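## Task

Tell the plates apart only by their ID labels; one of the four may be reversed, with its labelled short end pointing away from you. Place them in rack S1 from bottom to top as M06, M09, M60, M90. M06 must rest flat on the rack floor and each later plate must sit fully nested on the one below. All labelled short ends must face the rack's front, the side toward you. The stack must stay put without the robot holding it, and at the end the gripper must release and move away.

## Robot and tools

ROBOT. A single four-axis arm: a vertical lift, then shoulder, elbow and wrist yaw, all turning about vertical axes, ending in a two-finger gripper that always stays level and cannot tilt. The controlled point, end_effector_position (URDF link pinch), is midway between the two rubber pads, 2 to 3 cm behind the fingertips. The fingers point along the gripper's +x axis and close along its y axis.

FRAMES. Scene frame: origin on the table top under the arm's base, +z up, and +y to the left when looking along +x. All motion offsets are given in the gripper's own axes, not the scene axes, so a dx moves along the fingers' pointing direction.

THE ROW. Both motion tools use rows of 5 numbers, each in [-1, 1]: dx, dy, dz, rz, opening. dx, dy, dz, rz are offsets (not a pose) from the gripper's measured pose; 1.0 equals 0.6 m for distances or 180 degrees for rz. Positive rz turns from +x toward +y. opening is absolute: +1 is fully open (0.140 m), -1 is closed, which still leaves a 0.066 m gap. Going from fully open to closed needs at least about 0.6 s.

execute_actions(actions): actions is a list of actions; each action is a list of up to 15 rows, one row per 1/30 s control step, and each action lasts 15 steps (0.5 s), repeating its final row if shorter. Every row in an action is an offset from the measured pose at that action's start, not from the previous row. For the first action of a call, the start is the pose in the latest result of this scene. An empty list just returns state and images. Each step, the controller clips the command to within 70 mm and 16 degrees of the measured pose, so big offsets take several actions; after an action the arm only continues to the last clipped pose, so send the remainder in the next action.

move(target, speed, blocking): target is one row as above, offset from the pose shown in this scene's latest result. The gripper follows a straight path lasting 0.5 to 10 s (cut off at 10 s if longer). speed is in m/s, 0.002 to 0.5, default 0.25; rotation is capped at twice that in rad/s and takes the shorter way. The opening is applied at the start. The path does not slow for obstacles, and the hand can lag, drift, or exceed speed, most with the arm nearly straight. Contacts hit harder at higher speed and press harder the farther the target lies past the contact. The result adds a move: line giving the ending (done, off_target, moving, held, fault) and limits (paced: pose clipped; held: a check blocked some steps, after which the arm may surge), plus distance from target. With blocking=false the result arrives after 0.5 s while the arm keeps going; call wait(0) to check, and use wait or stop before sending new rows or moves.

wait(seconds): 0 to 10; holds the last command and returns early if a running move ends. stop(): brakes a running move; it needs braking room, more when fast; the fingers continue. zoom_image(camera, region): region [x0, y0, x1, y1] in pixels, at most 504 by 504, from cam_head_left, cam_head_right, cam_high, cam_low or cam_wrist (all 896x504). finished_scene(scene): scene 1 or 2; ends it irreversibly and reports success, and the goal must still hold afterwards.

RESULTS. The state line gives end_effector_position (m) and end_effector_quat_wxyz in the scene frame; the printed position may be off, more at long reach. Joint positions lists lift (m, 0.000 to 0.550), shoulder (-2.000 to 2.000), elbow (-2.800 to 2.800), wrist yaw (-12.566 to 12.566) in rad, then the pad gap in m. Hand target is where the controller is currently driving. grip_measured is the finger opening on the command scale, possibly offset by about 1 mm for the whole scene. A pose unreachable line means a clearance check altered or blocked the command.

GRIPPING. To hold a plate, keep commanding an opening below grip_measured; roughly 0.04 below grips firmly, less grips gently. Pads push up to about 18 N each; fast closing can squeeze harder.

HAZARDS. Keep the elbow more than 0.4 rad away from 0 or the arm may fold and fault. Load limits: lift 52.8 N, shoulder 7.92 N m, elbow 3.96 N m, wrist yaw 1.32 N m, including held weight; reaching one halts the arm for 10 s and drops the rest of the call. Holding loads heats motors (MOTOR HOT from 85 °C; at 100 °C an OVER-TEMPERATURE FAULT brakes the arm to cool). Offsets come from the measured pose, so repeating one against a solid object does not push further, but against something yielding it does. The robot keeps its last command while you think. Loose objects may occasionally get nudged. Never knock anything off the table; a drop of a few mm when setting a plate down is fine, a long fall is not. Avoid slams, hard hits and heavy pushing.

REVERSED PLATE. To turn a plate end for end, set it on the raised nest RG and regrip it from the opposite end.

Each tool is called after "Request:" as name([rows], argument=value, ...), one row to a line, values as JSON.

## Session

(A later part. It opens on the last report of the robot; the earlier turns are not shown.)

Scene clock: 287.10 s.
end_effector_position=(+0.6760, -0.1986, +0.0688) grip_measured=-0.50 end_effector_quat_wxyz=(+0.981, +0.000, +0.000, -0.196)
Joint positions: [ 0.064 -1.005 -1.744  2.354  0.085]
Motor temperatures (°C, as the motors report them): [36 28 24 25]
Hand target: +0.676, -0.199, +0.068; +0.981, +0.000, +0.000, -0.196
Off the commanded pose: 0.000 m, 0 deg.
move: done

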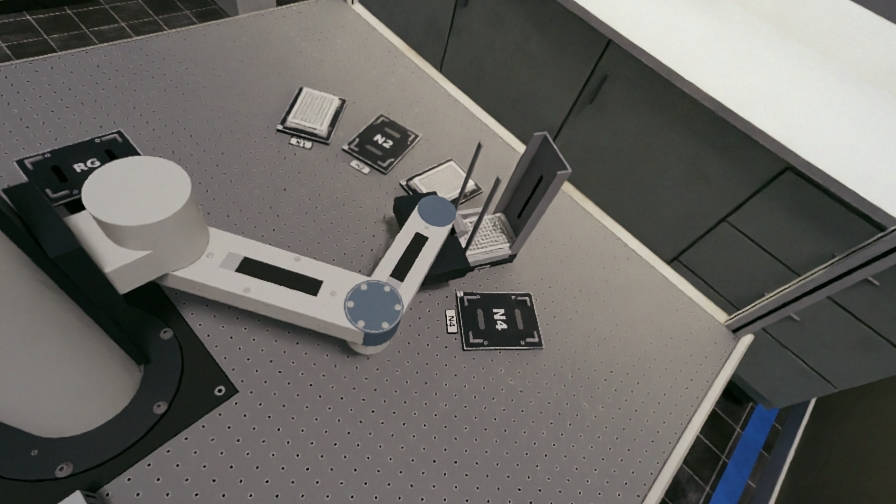

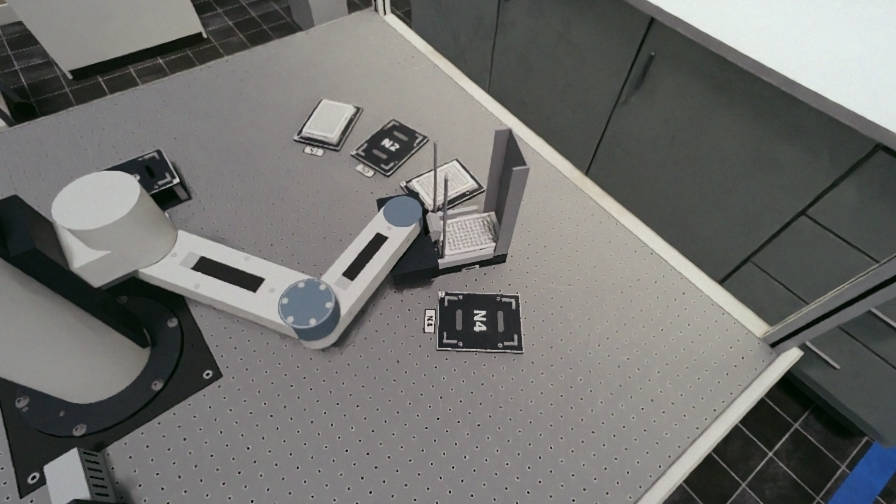

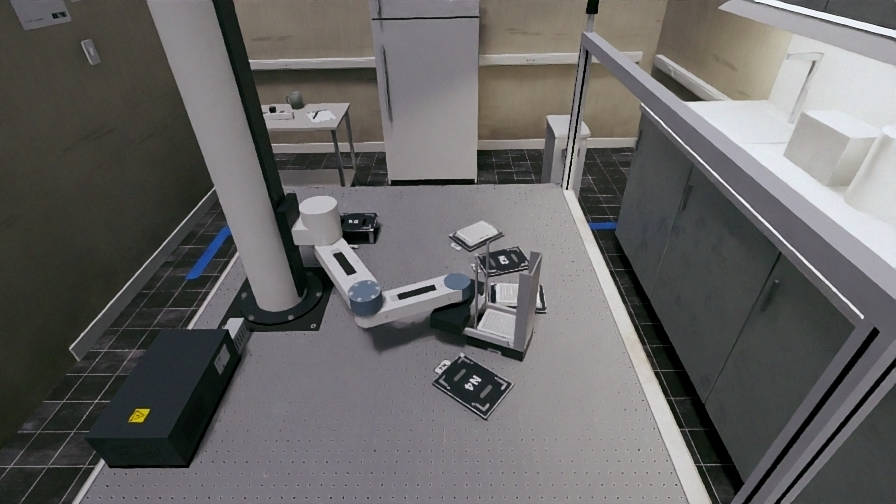

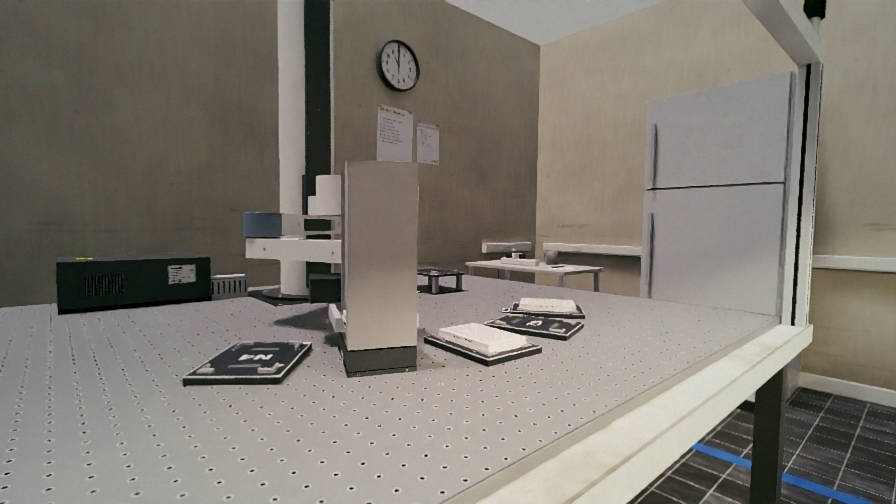

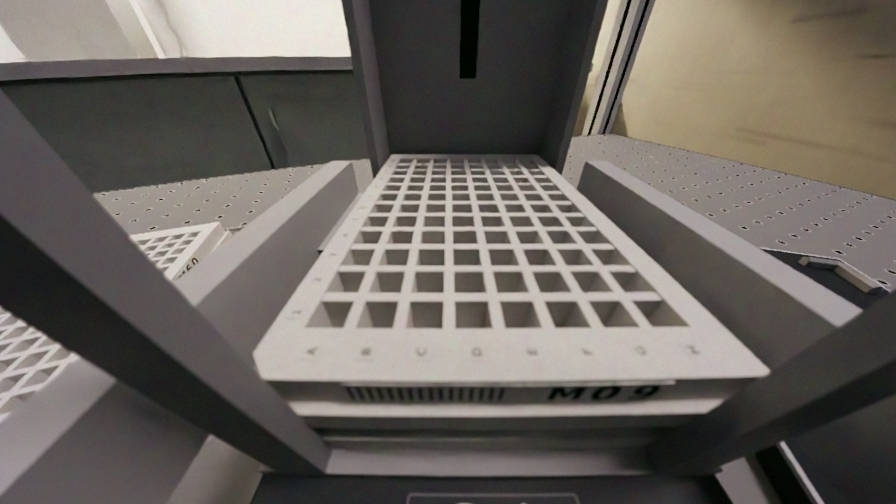

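Request:
execute_actions([
  [[0,0,0.001,0,0.3]],
])

Request:
move(target=[-0.2333,0,0,0,0.3], speed=0.35)

Request:
move(target=[-0.0355,0.229,0,0.119,0.1], speed=0.4)

Request:
move(target=[0.1667,0,-0.007,0,0.0], speed=0.3)

Scene clock: 295.93 s.
end_effector_position=(+0.6760, -0.1986, +0.0695) grip_measured=+0.30 end_effector_quat_wxyz=(+0.981, +0.000, +0.000, -0.196)
Joint positions: [ 0.064 -1.005 -1.744  2.354  0.114]
Motor temperatures (°C, as the motors report them): [35 28 24 25]
Hand target: +0.676, -0.199, +0.069; +0.981, +0.000, +0.000, -0.196
Off the commanded pose: 0.000 m, 0 deg.

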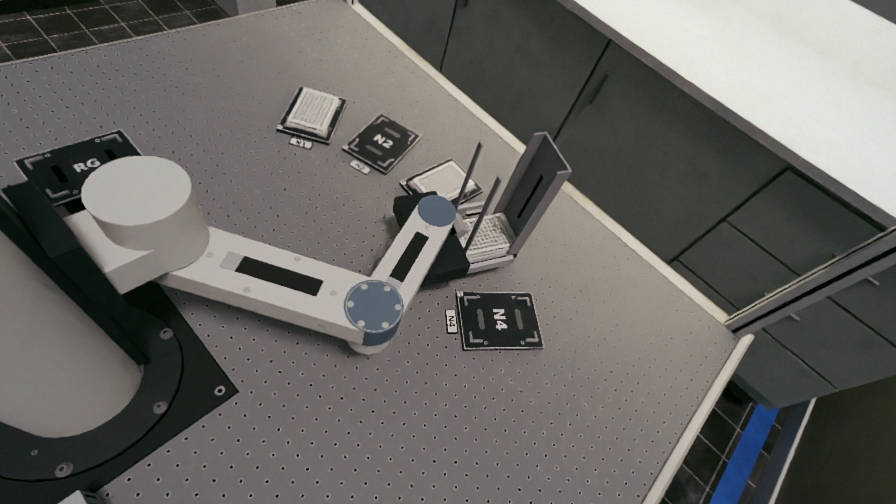

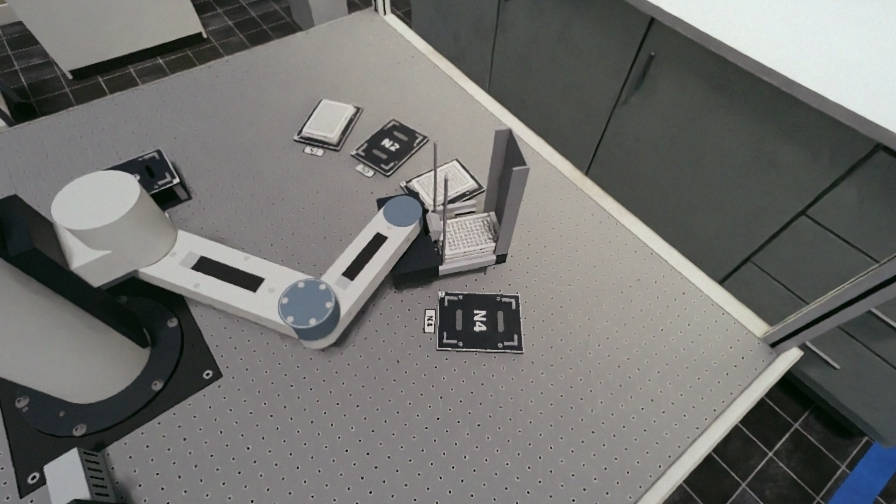

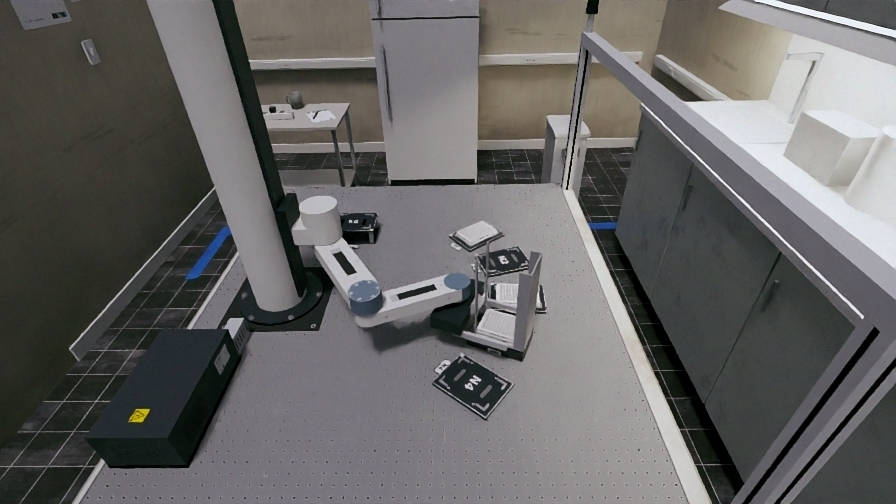

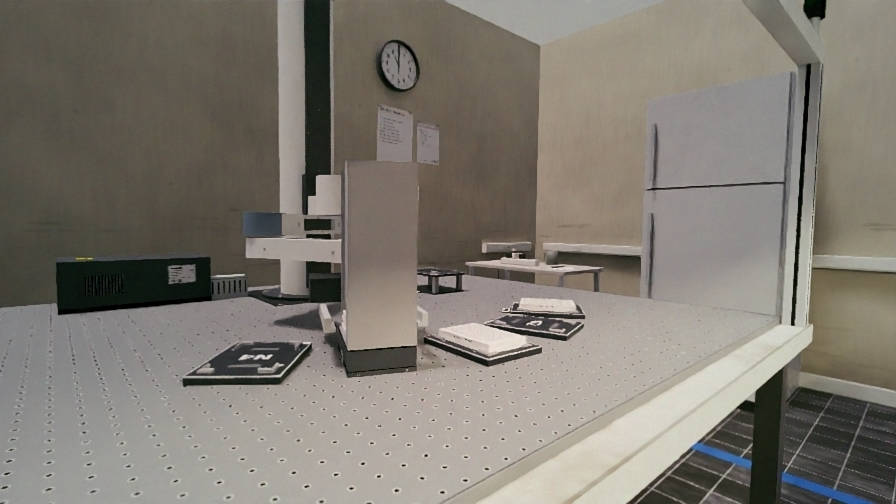

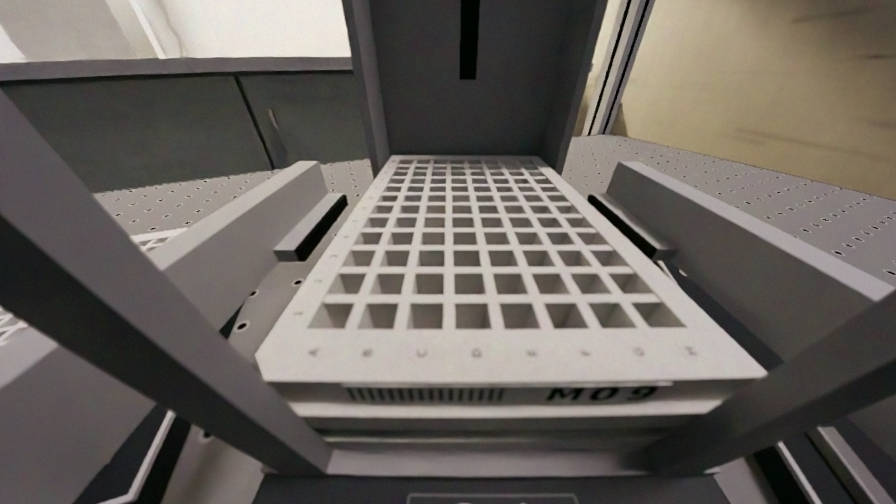

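Scene clock: 296.80 s.
end_effector_position=(+0.5468, -0.1445, +0.0695) grip_measured=+0.30 end_effector_quat_wxyz=(+0.981, +0.000, +0.000, -0.196)
Joint positions: [ 0.064 -1.278 -1.032  1.915  0.114]
Motor temperatures (°C, as the motors report them): [35 28 24 25]
Hand target: +0.547, -0.145, +0.069; +0.981, +0.000, +0.000, -0.196
Off the commanded pose: 0.000 m, 0 deg.
move: done

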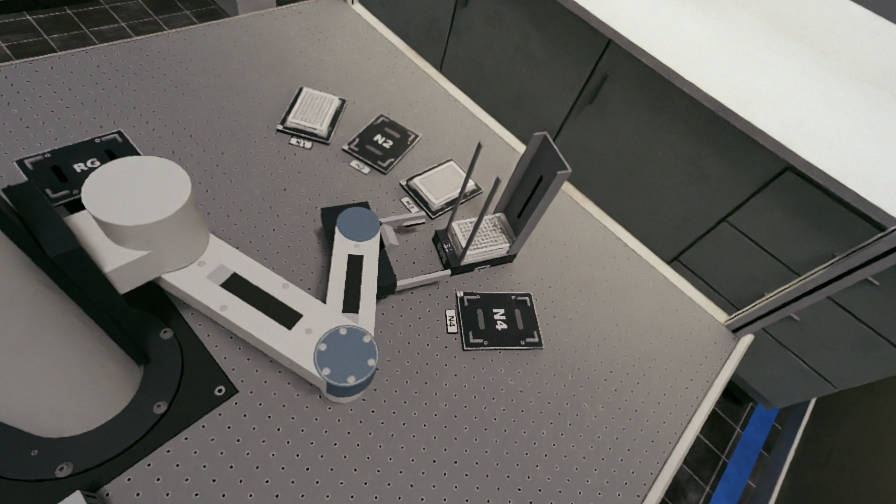

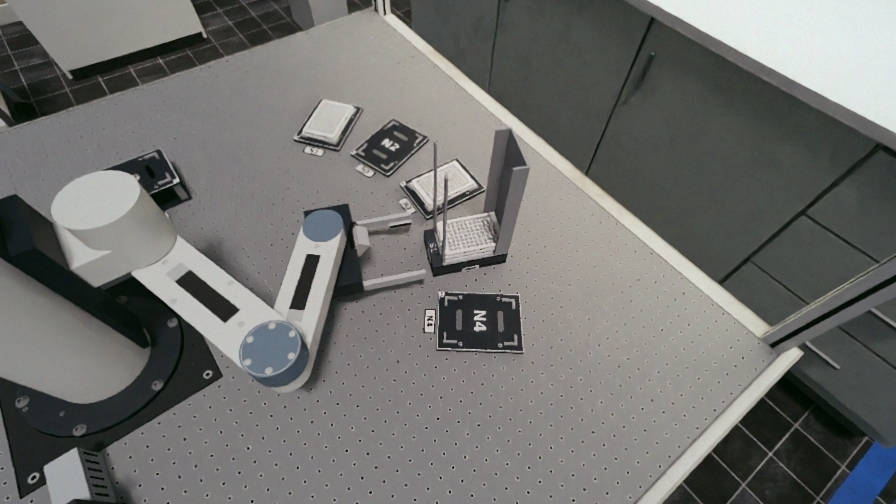

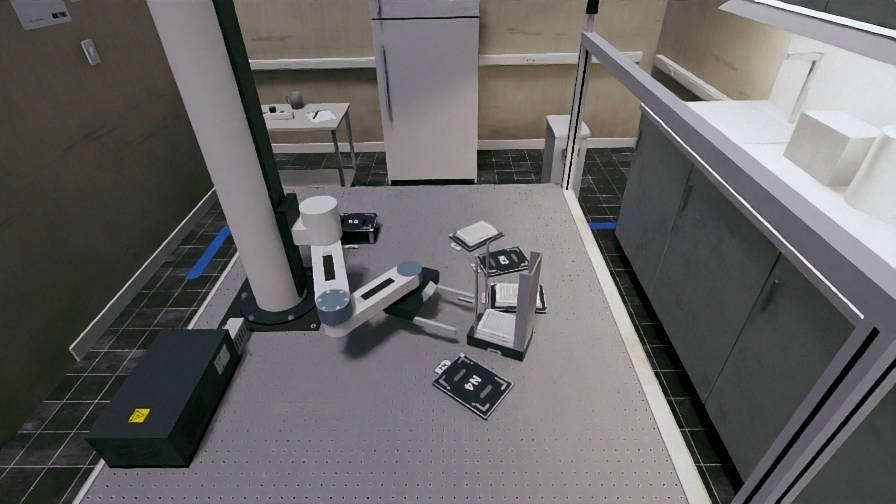

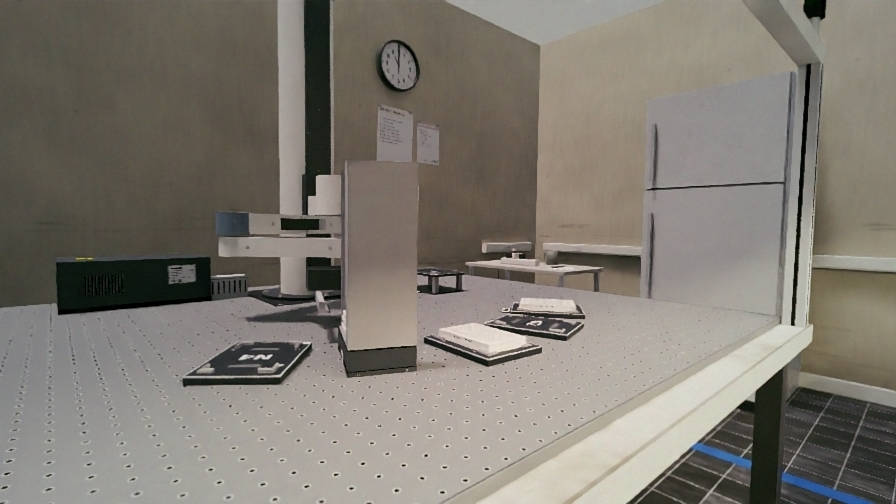

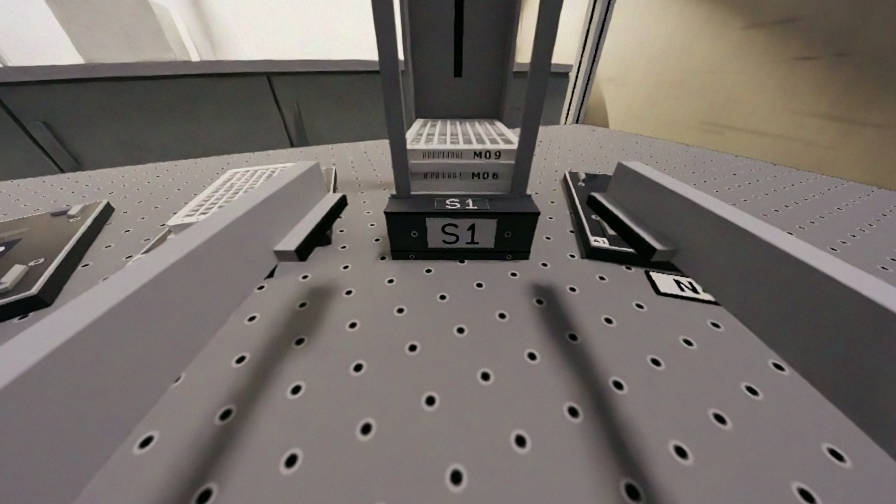

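Scene clock: 297.70 s.
end_effector_position=(+0.5801, -0.0095, +0.0695) grip_measured=+0.10 end_effector_quat_wxyz=(+1.000, +0.000, +0.000, -0.010)
Joint positions: [ 0.064 -0.935 -1.06   1.974  0.107]
Motor temperatures (°C, as the motors report them): [35 28 24 25]
Hand target: +0.580, -0.010, +0.069; +1.000, +0.000, +0.000, -0.010
Off the commanded pose: 0.000 m, 0 deg.
move: done

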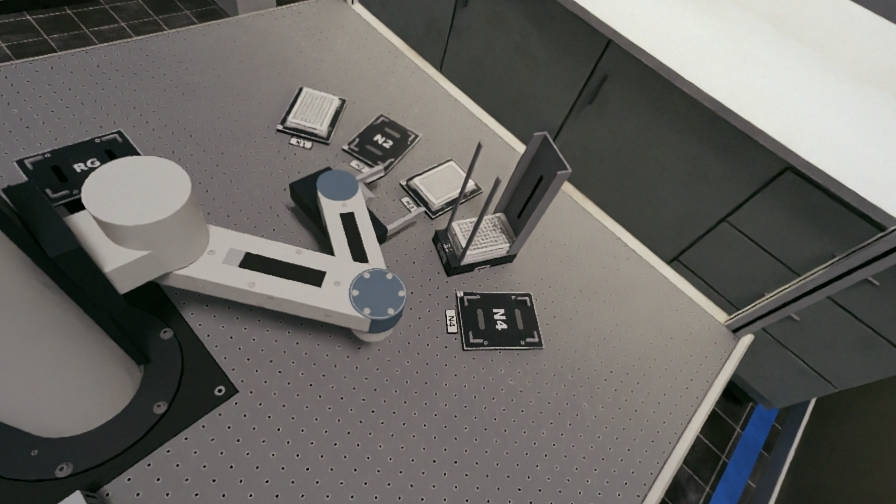

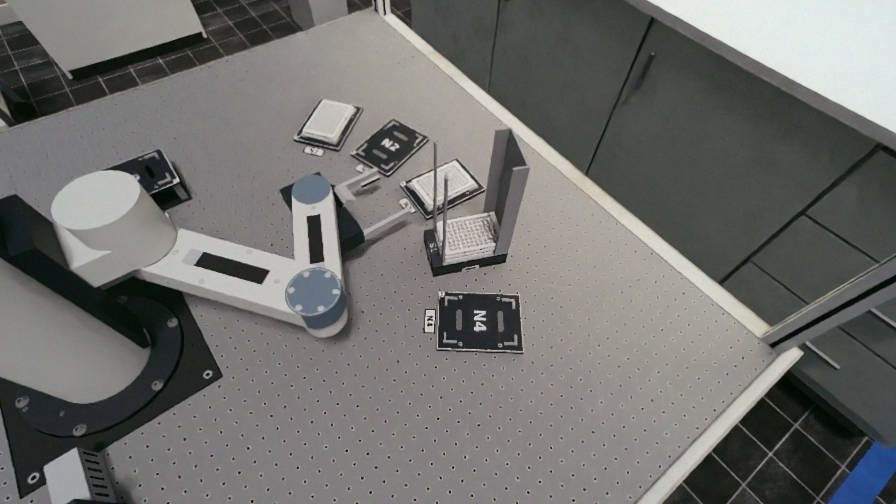

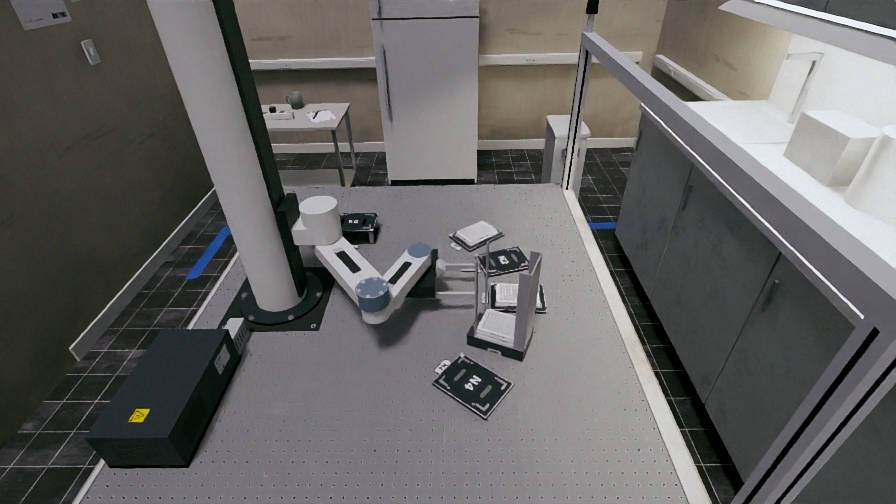

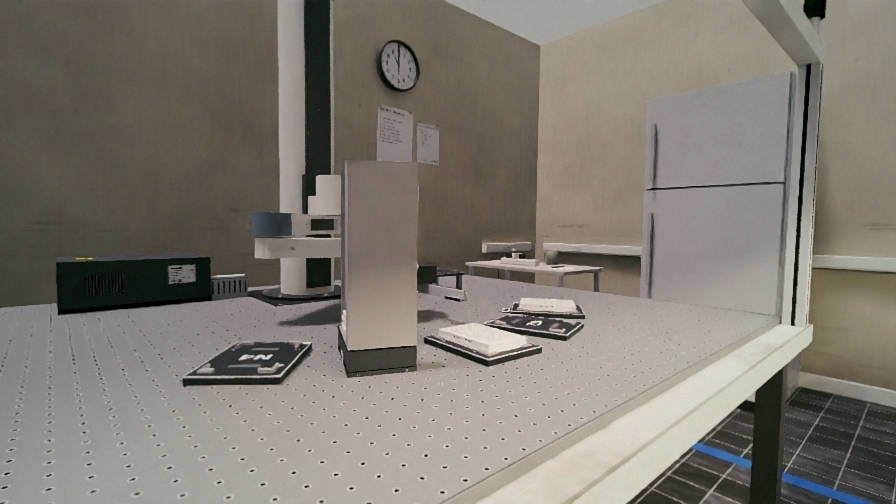

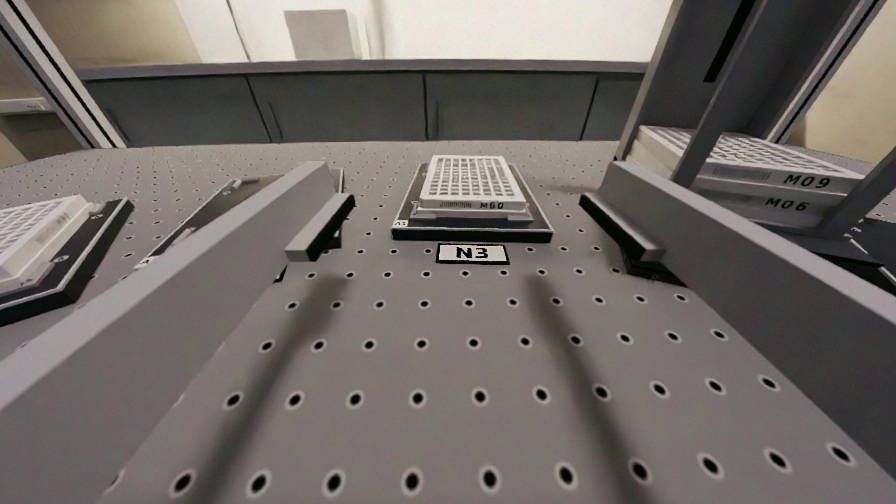

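Scene clock: 298.50 s.
end_effector_position=(+0.6801, -0.0117, +0.0653) grip_measured=+0.00 end_effector_quat_wxyz=(+1.000, +0.000, +0.000, -0.011)
Joint positions: [ 0.06  -0.741 -1.552  2.271  0.103]
Motor temperatures (°C, as the motors report them): [35 28 24 25]
Hand target: +0.680, -0.012, +0.065; +1.000, +0.000, +0.000, -0.010
Off the commanded pose: 0.000 m, 0 deg.
move: done

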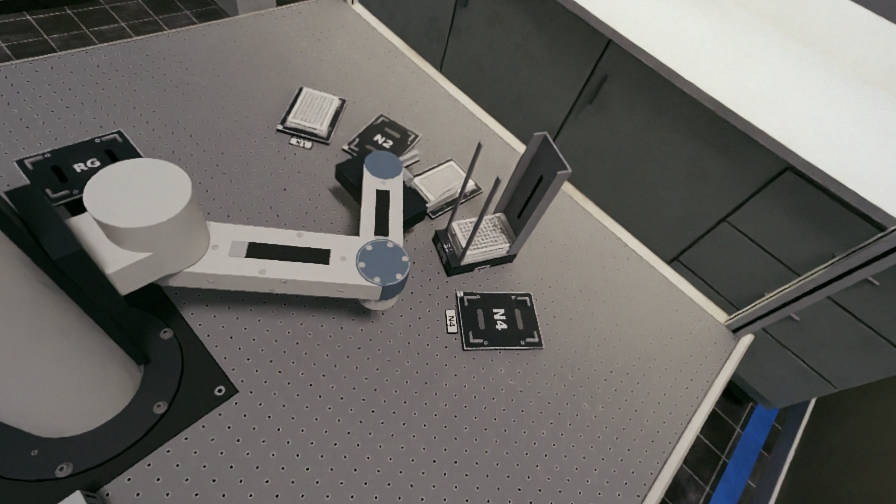

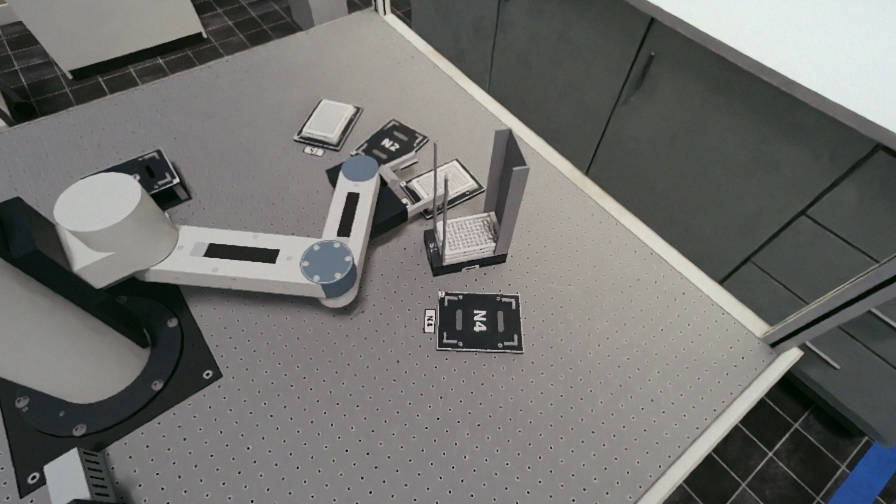

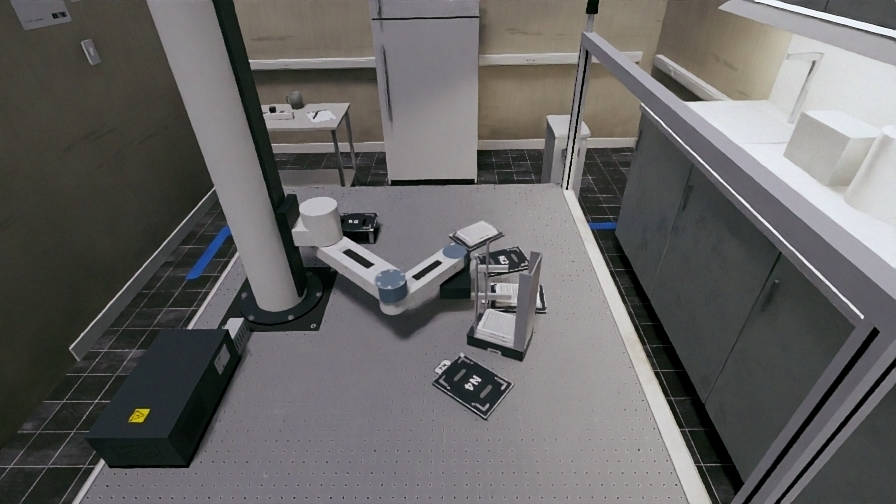

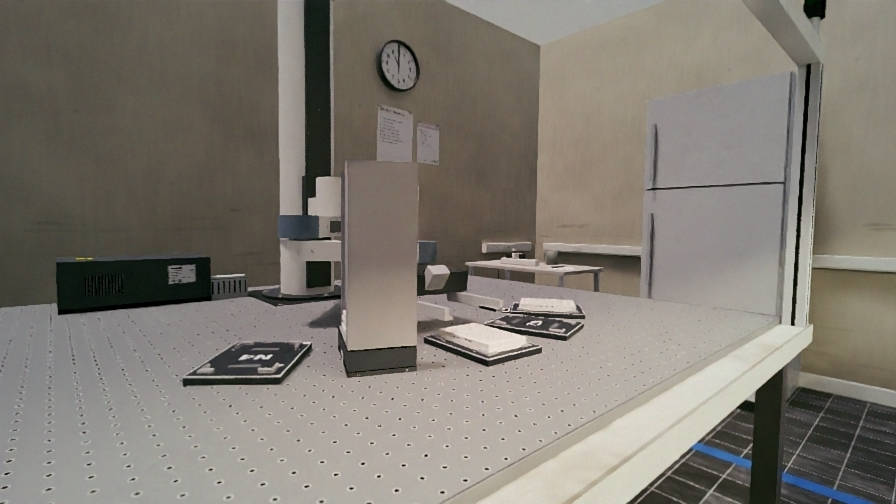

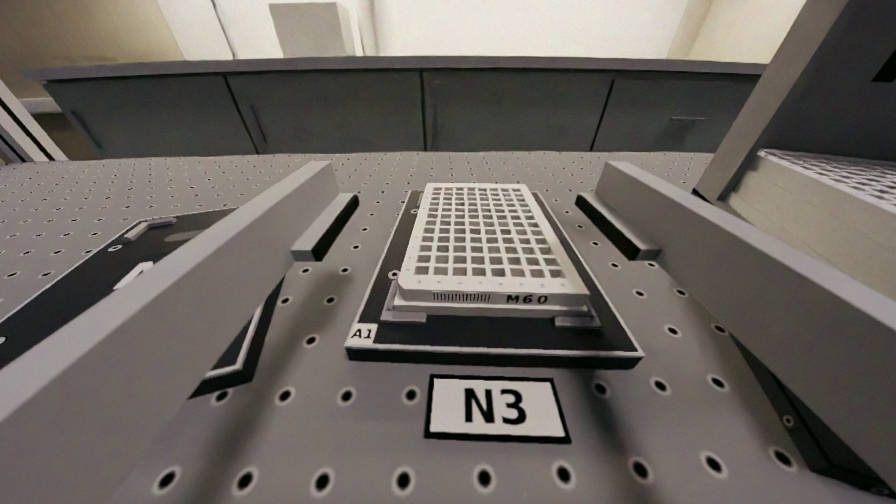

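Request:
move(target=[0.0883,-0.0183,-0.0305,-0.006,0.0], speed=0.12)

Scene clock: 304.87 s.
end_effector_position=(+0.7329, -0.0240, +0.0469) grip_measured=+0.00 end_effector_quat_wxyz=(+1.000, +0.000, +0.000, -0.020)
Joint positions: [ 0.042 -0.625 -1.866  2.45   0.103]
Motor temperatures (°C, as the motors report them): [35 28 24 25]
Hand target: +0.733, -0.024, +0.047; +1.000, +0.000, +0.000, -0.020
Off the commanded pose: 0.000 m, 0 deg.
move: done

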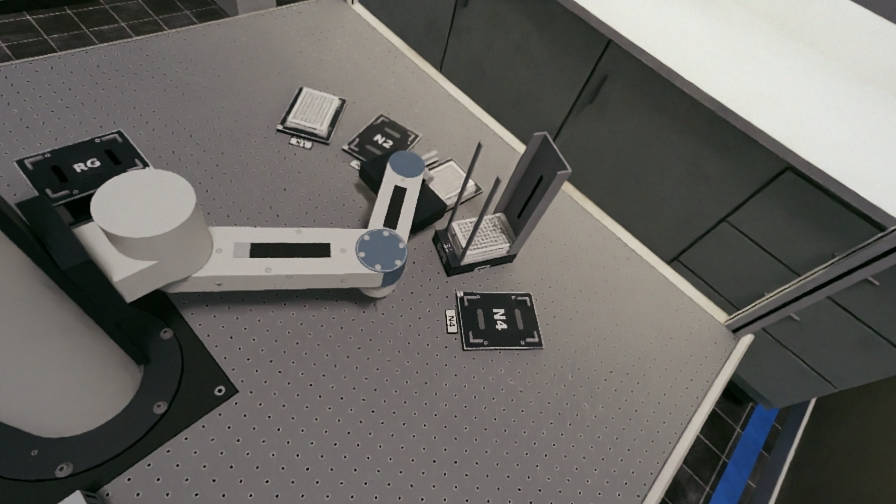

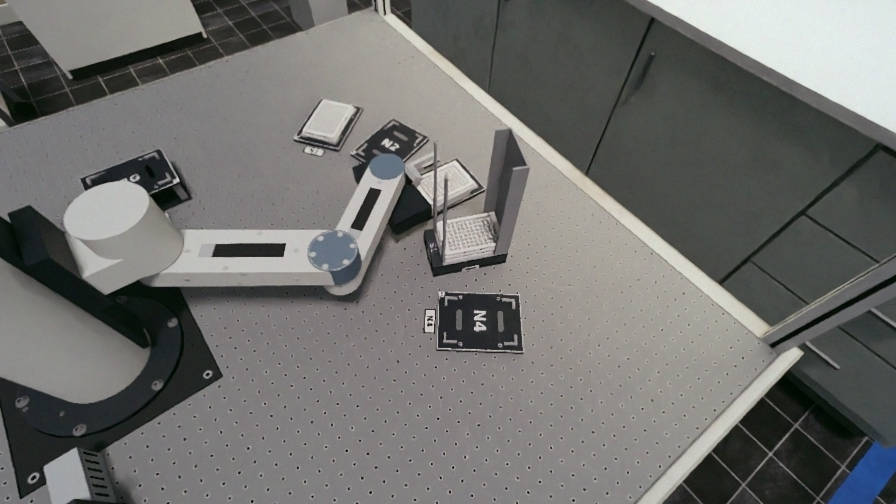

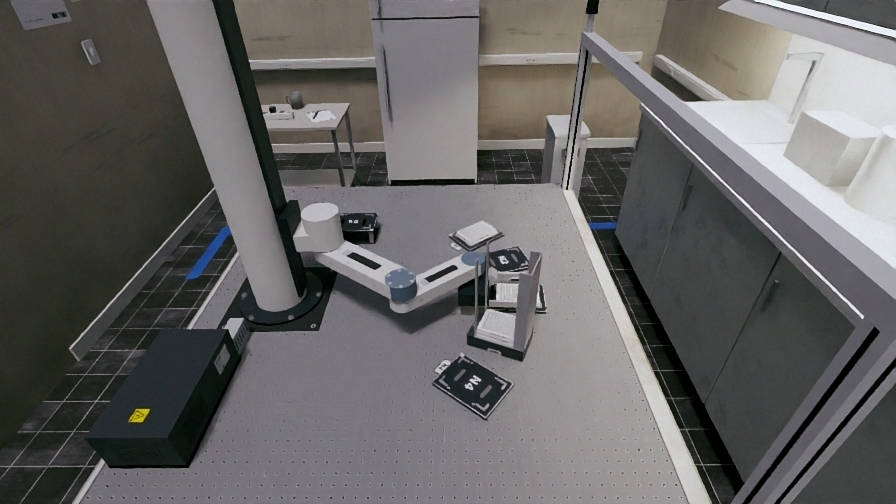

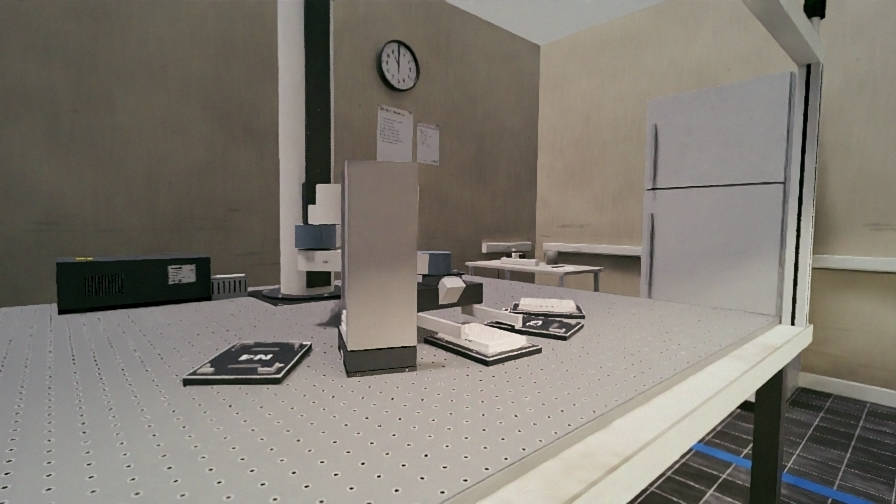

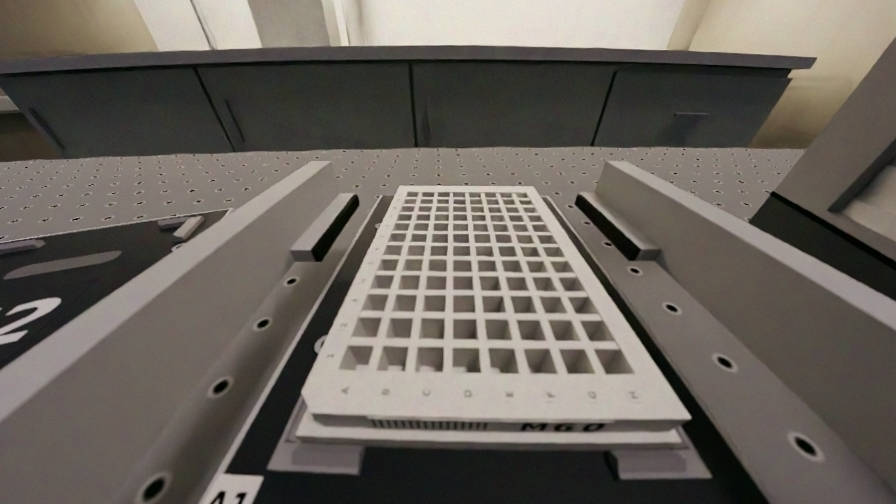

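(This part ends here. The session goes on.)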